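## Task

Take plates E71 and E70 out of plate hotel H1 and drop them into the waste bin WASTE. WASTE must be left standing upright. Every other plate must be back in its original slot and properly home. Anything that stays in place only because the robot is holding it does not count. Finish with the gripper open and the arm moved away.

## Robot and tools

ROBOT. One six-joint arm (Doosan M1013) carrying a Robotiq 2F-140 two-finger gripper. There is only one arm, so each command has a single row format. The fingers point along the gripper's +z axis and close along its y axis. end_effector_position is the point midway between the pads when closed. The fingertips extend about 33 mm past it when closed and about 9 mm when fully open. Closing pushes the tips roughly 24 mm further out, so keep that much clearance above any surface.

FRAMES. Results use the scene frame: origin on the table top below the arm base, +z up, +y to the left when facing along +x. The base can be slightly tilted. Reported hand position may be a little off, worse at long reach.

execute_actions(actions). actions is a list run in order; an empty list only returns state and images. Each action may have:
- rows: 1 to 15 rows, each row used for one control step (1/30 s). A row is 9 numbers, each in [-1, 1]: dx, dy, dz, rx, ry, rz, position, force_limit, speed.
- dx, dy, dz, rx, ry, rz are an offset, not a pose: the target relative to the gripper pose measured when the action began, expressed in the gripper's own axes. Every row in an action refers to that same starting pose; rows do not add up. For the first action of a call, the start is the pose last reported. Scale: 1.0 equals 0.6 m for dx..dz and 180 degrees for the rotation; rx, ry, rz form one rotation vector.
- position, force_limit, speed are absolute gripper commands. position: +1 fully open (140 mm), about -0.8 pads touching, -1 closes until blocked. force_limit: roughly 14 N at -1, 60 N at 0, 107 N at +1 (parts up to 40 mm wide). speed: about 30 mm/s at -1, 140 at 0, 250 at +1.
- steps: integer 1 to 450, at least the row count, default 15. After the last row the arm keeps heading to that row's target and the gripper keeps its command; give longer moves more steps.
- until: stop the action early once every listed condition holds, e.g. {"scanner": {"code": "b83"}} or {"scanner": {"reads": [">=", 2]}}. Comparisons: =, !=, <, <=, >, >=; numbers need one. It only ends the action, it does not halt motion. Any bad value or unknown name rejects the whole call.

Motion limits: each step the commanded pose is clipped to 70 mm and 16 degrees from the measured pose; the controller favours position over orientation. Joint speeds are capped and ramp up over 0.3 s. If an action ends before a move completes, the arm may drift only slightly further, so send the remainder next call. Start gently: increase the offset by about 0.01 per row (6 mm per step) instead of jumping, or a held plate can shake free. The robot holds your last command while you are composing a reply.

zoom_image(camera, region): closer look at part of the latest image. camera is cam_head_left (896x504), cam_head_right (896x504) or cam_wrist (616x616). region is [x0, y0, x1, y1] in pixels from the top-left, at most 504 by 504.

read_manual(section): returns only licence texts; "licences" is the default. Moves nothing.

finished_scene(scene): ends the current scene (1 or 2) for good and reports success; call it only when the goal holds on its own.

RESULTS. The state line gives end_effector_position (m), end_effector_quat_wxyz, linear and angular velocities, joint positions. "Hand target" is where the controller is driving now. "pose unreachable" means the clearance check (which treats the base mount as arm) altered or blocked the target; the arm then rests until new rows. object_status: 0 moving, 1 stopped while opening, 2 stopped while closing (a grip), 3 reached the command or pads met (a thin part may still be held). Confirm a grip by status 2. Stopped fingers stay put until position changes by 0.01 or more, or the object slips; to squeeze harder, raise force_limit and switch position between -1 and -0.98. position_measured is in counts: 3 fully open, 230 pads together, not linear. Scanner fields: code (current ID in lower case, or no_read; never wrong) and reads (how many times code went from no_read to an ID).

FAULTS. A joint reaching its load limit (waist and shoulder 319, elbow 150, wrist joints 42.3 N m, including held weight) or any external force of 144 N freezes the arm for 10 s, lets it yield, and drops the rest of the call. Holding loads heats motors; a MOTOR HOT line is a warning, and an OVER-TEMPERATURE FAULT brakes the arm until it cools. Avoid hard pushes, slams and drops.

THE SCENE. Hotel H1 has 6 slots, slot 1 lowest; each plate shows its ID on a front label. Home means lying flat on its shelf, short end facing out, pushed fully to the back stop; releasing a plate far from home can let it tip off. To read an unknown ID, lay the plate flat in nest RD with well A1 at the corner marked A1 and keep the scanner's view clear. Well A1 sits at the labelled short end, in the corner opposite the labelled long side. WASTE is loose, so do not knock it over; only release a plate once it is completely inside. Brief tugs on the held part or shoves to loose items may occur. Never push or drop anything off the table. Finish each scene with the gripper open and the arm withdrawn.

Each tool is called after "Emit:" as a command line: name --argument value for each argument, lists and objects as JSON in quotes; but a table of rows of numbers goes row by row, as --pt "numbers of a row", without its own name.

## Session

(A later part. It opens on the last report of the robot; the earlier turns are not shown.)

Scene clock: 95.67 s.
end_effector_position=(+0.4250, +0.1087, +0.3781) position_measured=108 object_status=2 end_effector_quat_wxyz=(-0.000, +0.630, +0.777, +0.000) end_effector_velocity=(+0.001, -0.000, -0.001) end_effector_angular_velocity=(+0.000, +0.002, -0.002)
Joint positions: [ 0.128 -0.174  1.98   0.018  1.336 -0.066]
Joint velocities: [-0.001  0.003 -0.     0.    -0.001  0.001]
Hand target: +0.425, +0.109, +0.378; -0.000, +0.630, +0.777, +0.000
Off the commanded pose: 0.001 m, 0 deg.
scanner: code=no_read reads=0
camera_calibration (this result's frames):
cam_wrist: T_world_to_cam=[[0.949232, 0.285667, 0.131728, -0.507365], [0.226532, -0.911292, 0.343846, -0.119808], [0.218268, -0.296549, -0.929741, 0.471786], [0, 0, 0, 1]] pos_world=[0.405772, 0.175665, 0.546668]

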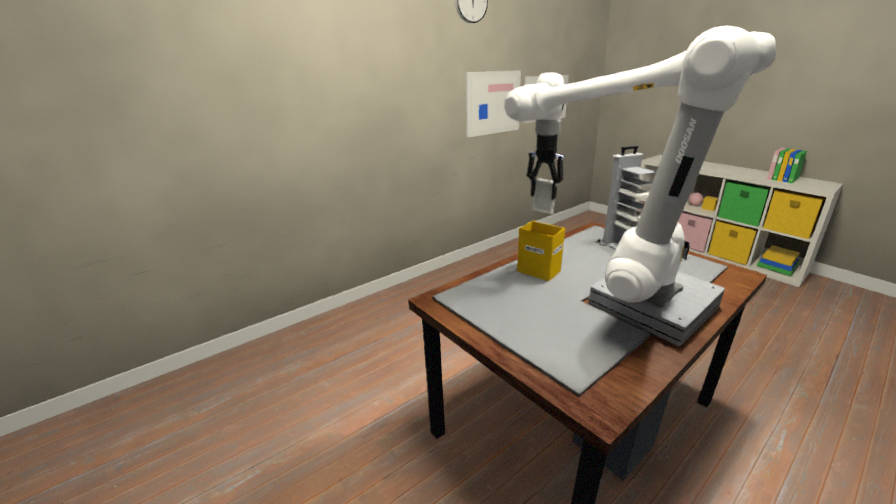

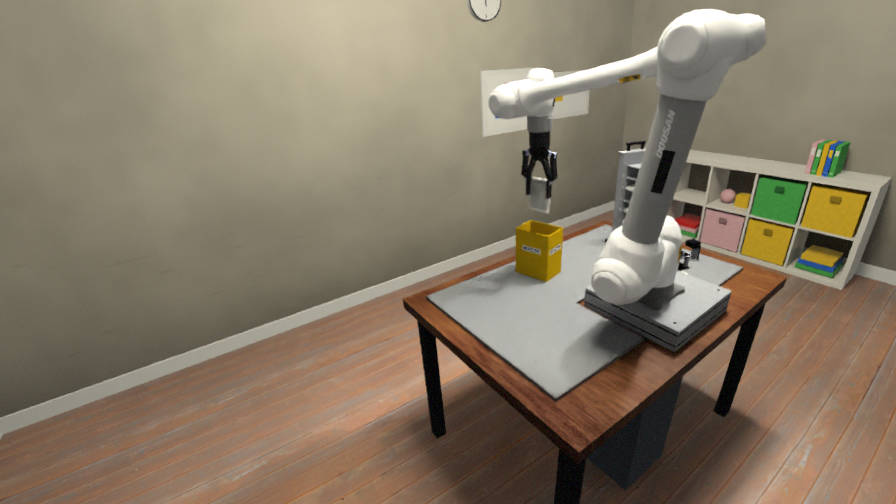

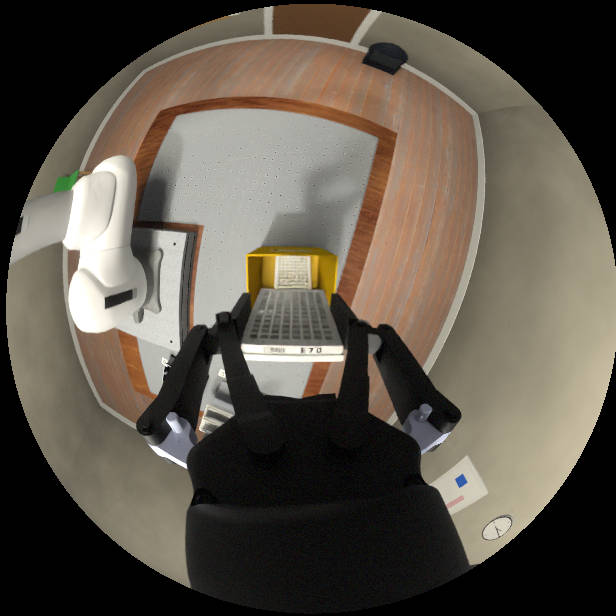

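Emit:
execute_actions --actions '[{"rows":[[0.01,0.003,0.02,0,0,0,-1,0,0],[0.02,0.005,0.04,0,0,0,-1,0,0],[0.02,0.005,0.065,0,0,0,-1,0,0],[0.02,0.005,0.09,0,0,0,-1,0,0],[0.02,0.005,0.115,0,0,0,-1,0,0],[0.02,0.005,0.14,0,0,0,-1,0,0],[0.02,0.005,0.165,0,0,0,-1,0,0],[0.02,0.005,0.19,0,0,0,-1,0,0],[0.02,0.005,0.215,0,0,0,-1,0,0],[0.02,0.005,0.24,0,0,0,-1,0,0],[0.02,0.005,0.265,0,0,0,-1,0,0]],"steps":28},{"rows":[[0,0,0.01,0,0,0,-1,0,0],[0,0,0.02,0,0,0,-1,0,0],[0,0,0.03,0,0,0,-1,0,0],[0,0,0.04,0,0,0,-1,0,0],[0,0,0.05,0,0,0,-1,0,0],[0,0,0.06,0,0,0,-1,0,0],[0,0,0.07,0,0,0,-1,0,0],[0,0,0.082,0,0,0,-1,0,0]],"steps":20},{"rows":[[0,0,0,0,0,0,0.33,0,-0.5]],"steps":14},{"rows":[[0,0,-0.02,0,0,0,0.33,0,0],[0,0,-0.05,0,0,0,0.33,0,0],[0,0,-0.25,0,0,0,0.33,0,0]],"steps":24}]'

Emit:
zoom_image --camera "cam_wrist" --region '[130, 220, 380, 470]'

Scene clock: 106.77 s.
end_effector_position=(+0.4255, +0.1211, +0.3200) position_measured=87 object_status=3 end_effector_quat_wxyz=(-0.000, +0.630, +0.777, +0.000) end_effector_velocity=(-0.000, +0.000, +0.001) end_effector_angular_velocity=(+0.001, -0.003, +0.001)
Joint positions: [ 0.158 -0.138  2.059  0.019  1.22  -0.038]
Joint velocities: [ 0.001 -0.003 -0.     0.     0.     0.   ]
Hand target: +0.426, +0.121, +0.320; -0.000, +0.630, +0.777, +0.000
Off the commanded pose: 0.000 m, 0 deg.
scanner: code=no_read reads=0
camera_calibration (this result's frames):
cam_wrist: T_world_to_cam=[[0.949228, 0.285663, 0.131764, -0.503767], [0.22651, -0.911285, 0.34388, -0.0886572], [0.218309, -0.296574, -0.929723, 0.421239], [0, 0, 0, 1]] pos_world=[0.406311, 0.188044, 0.488502]

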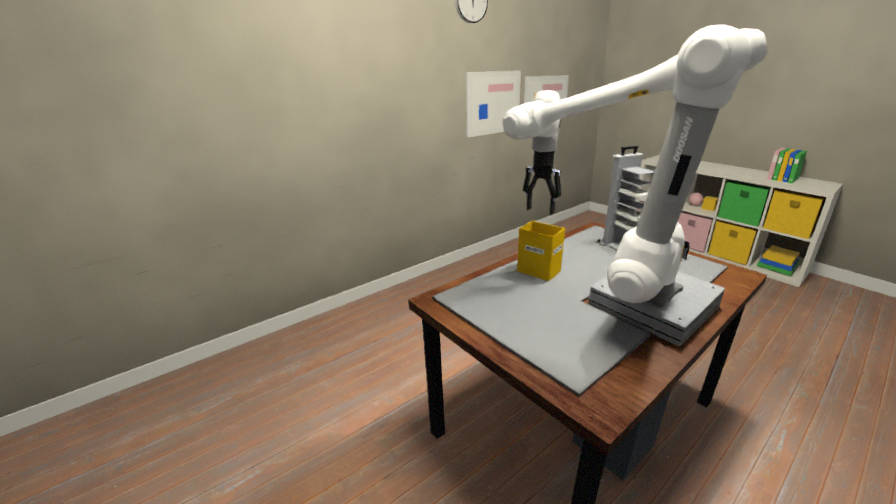

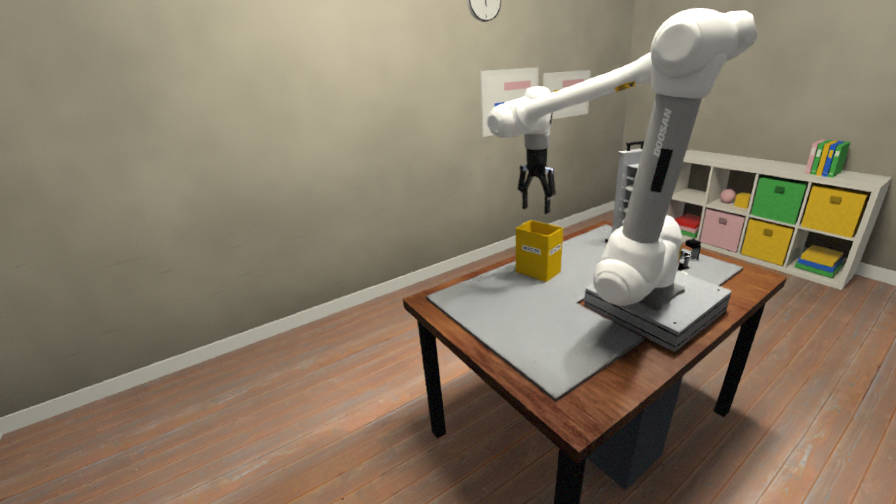

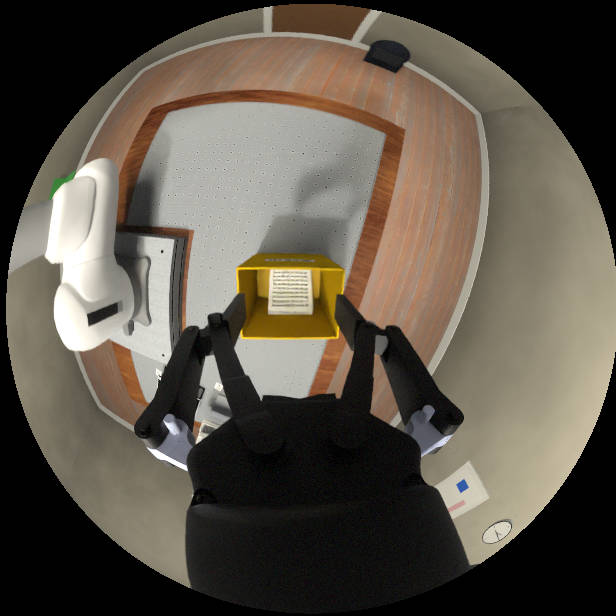

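Region (130, 220, 380, 470) of cam_wrist's 616x616 image, scaled by 2.016, with more detail than that image has.

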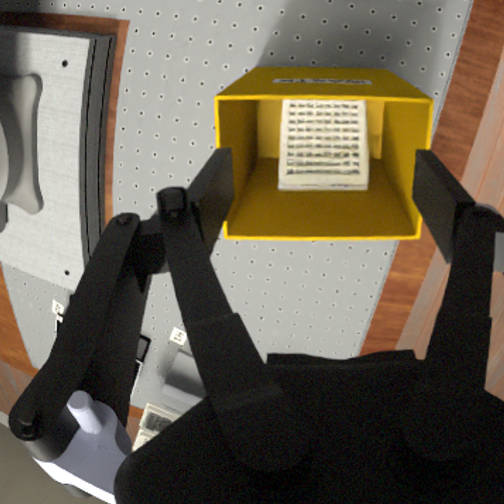

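Emit:
finished_scene --scene 2

The scene is finished: the task was done.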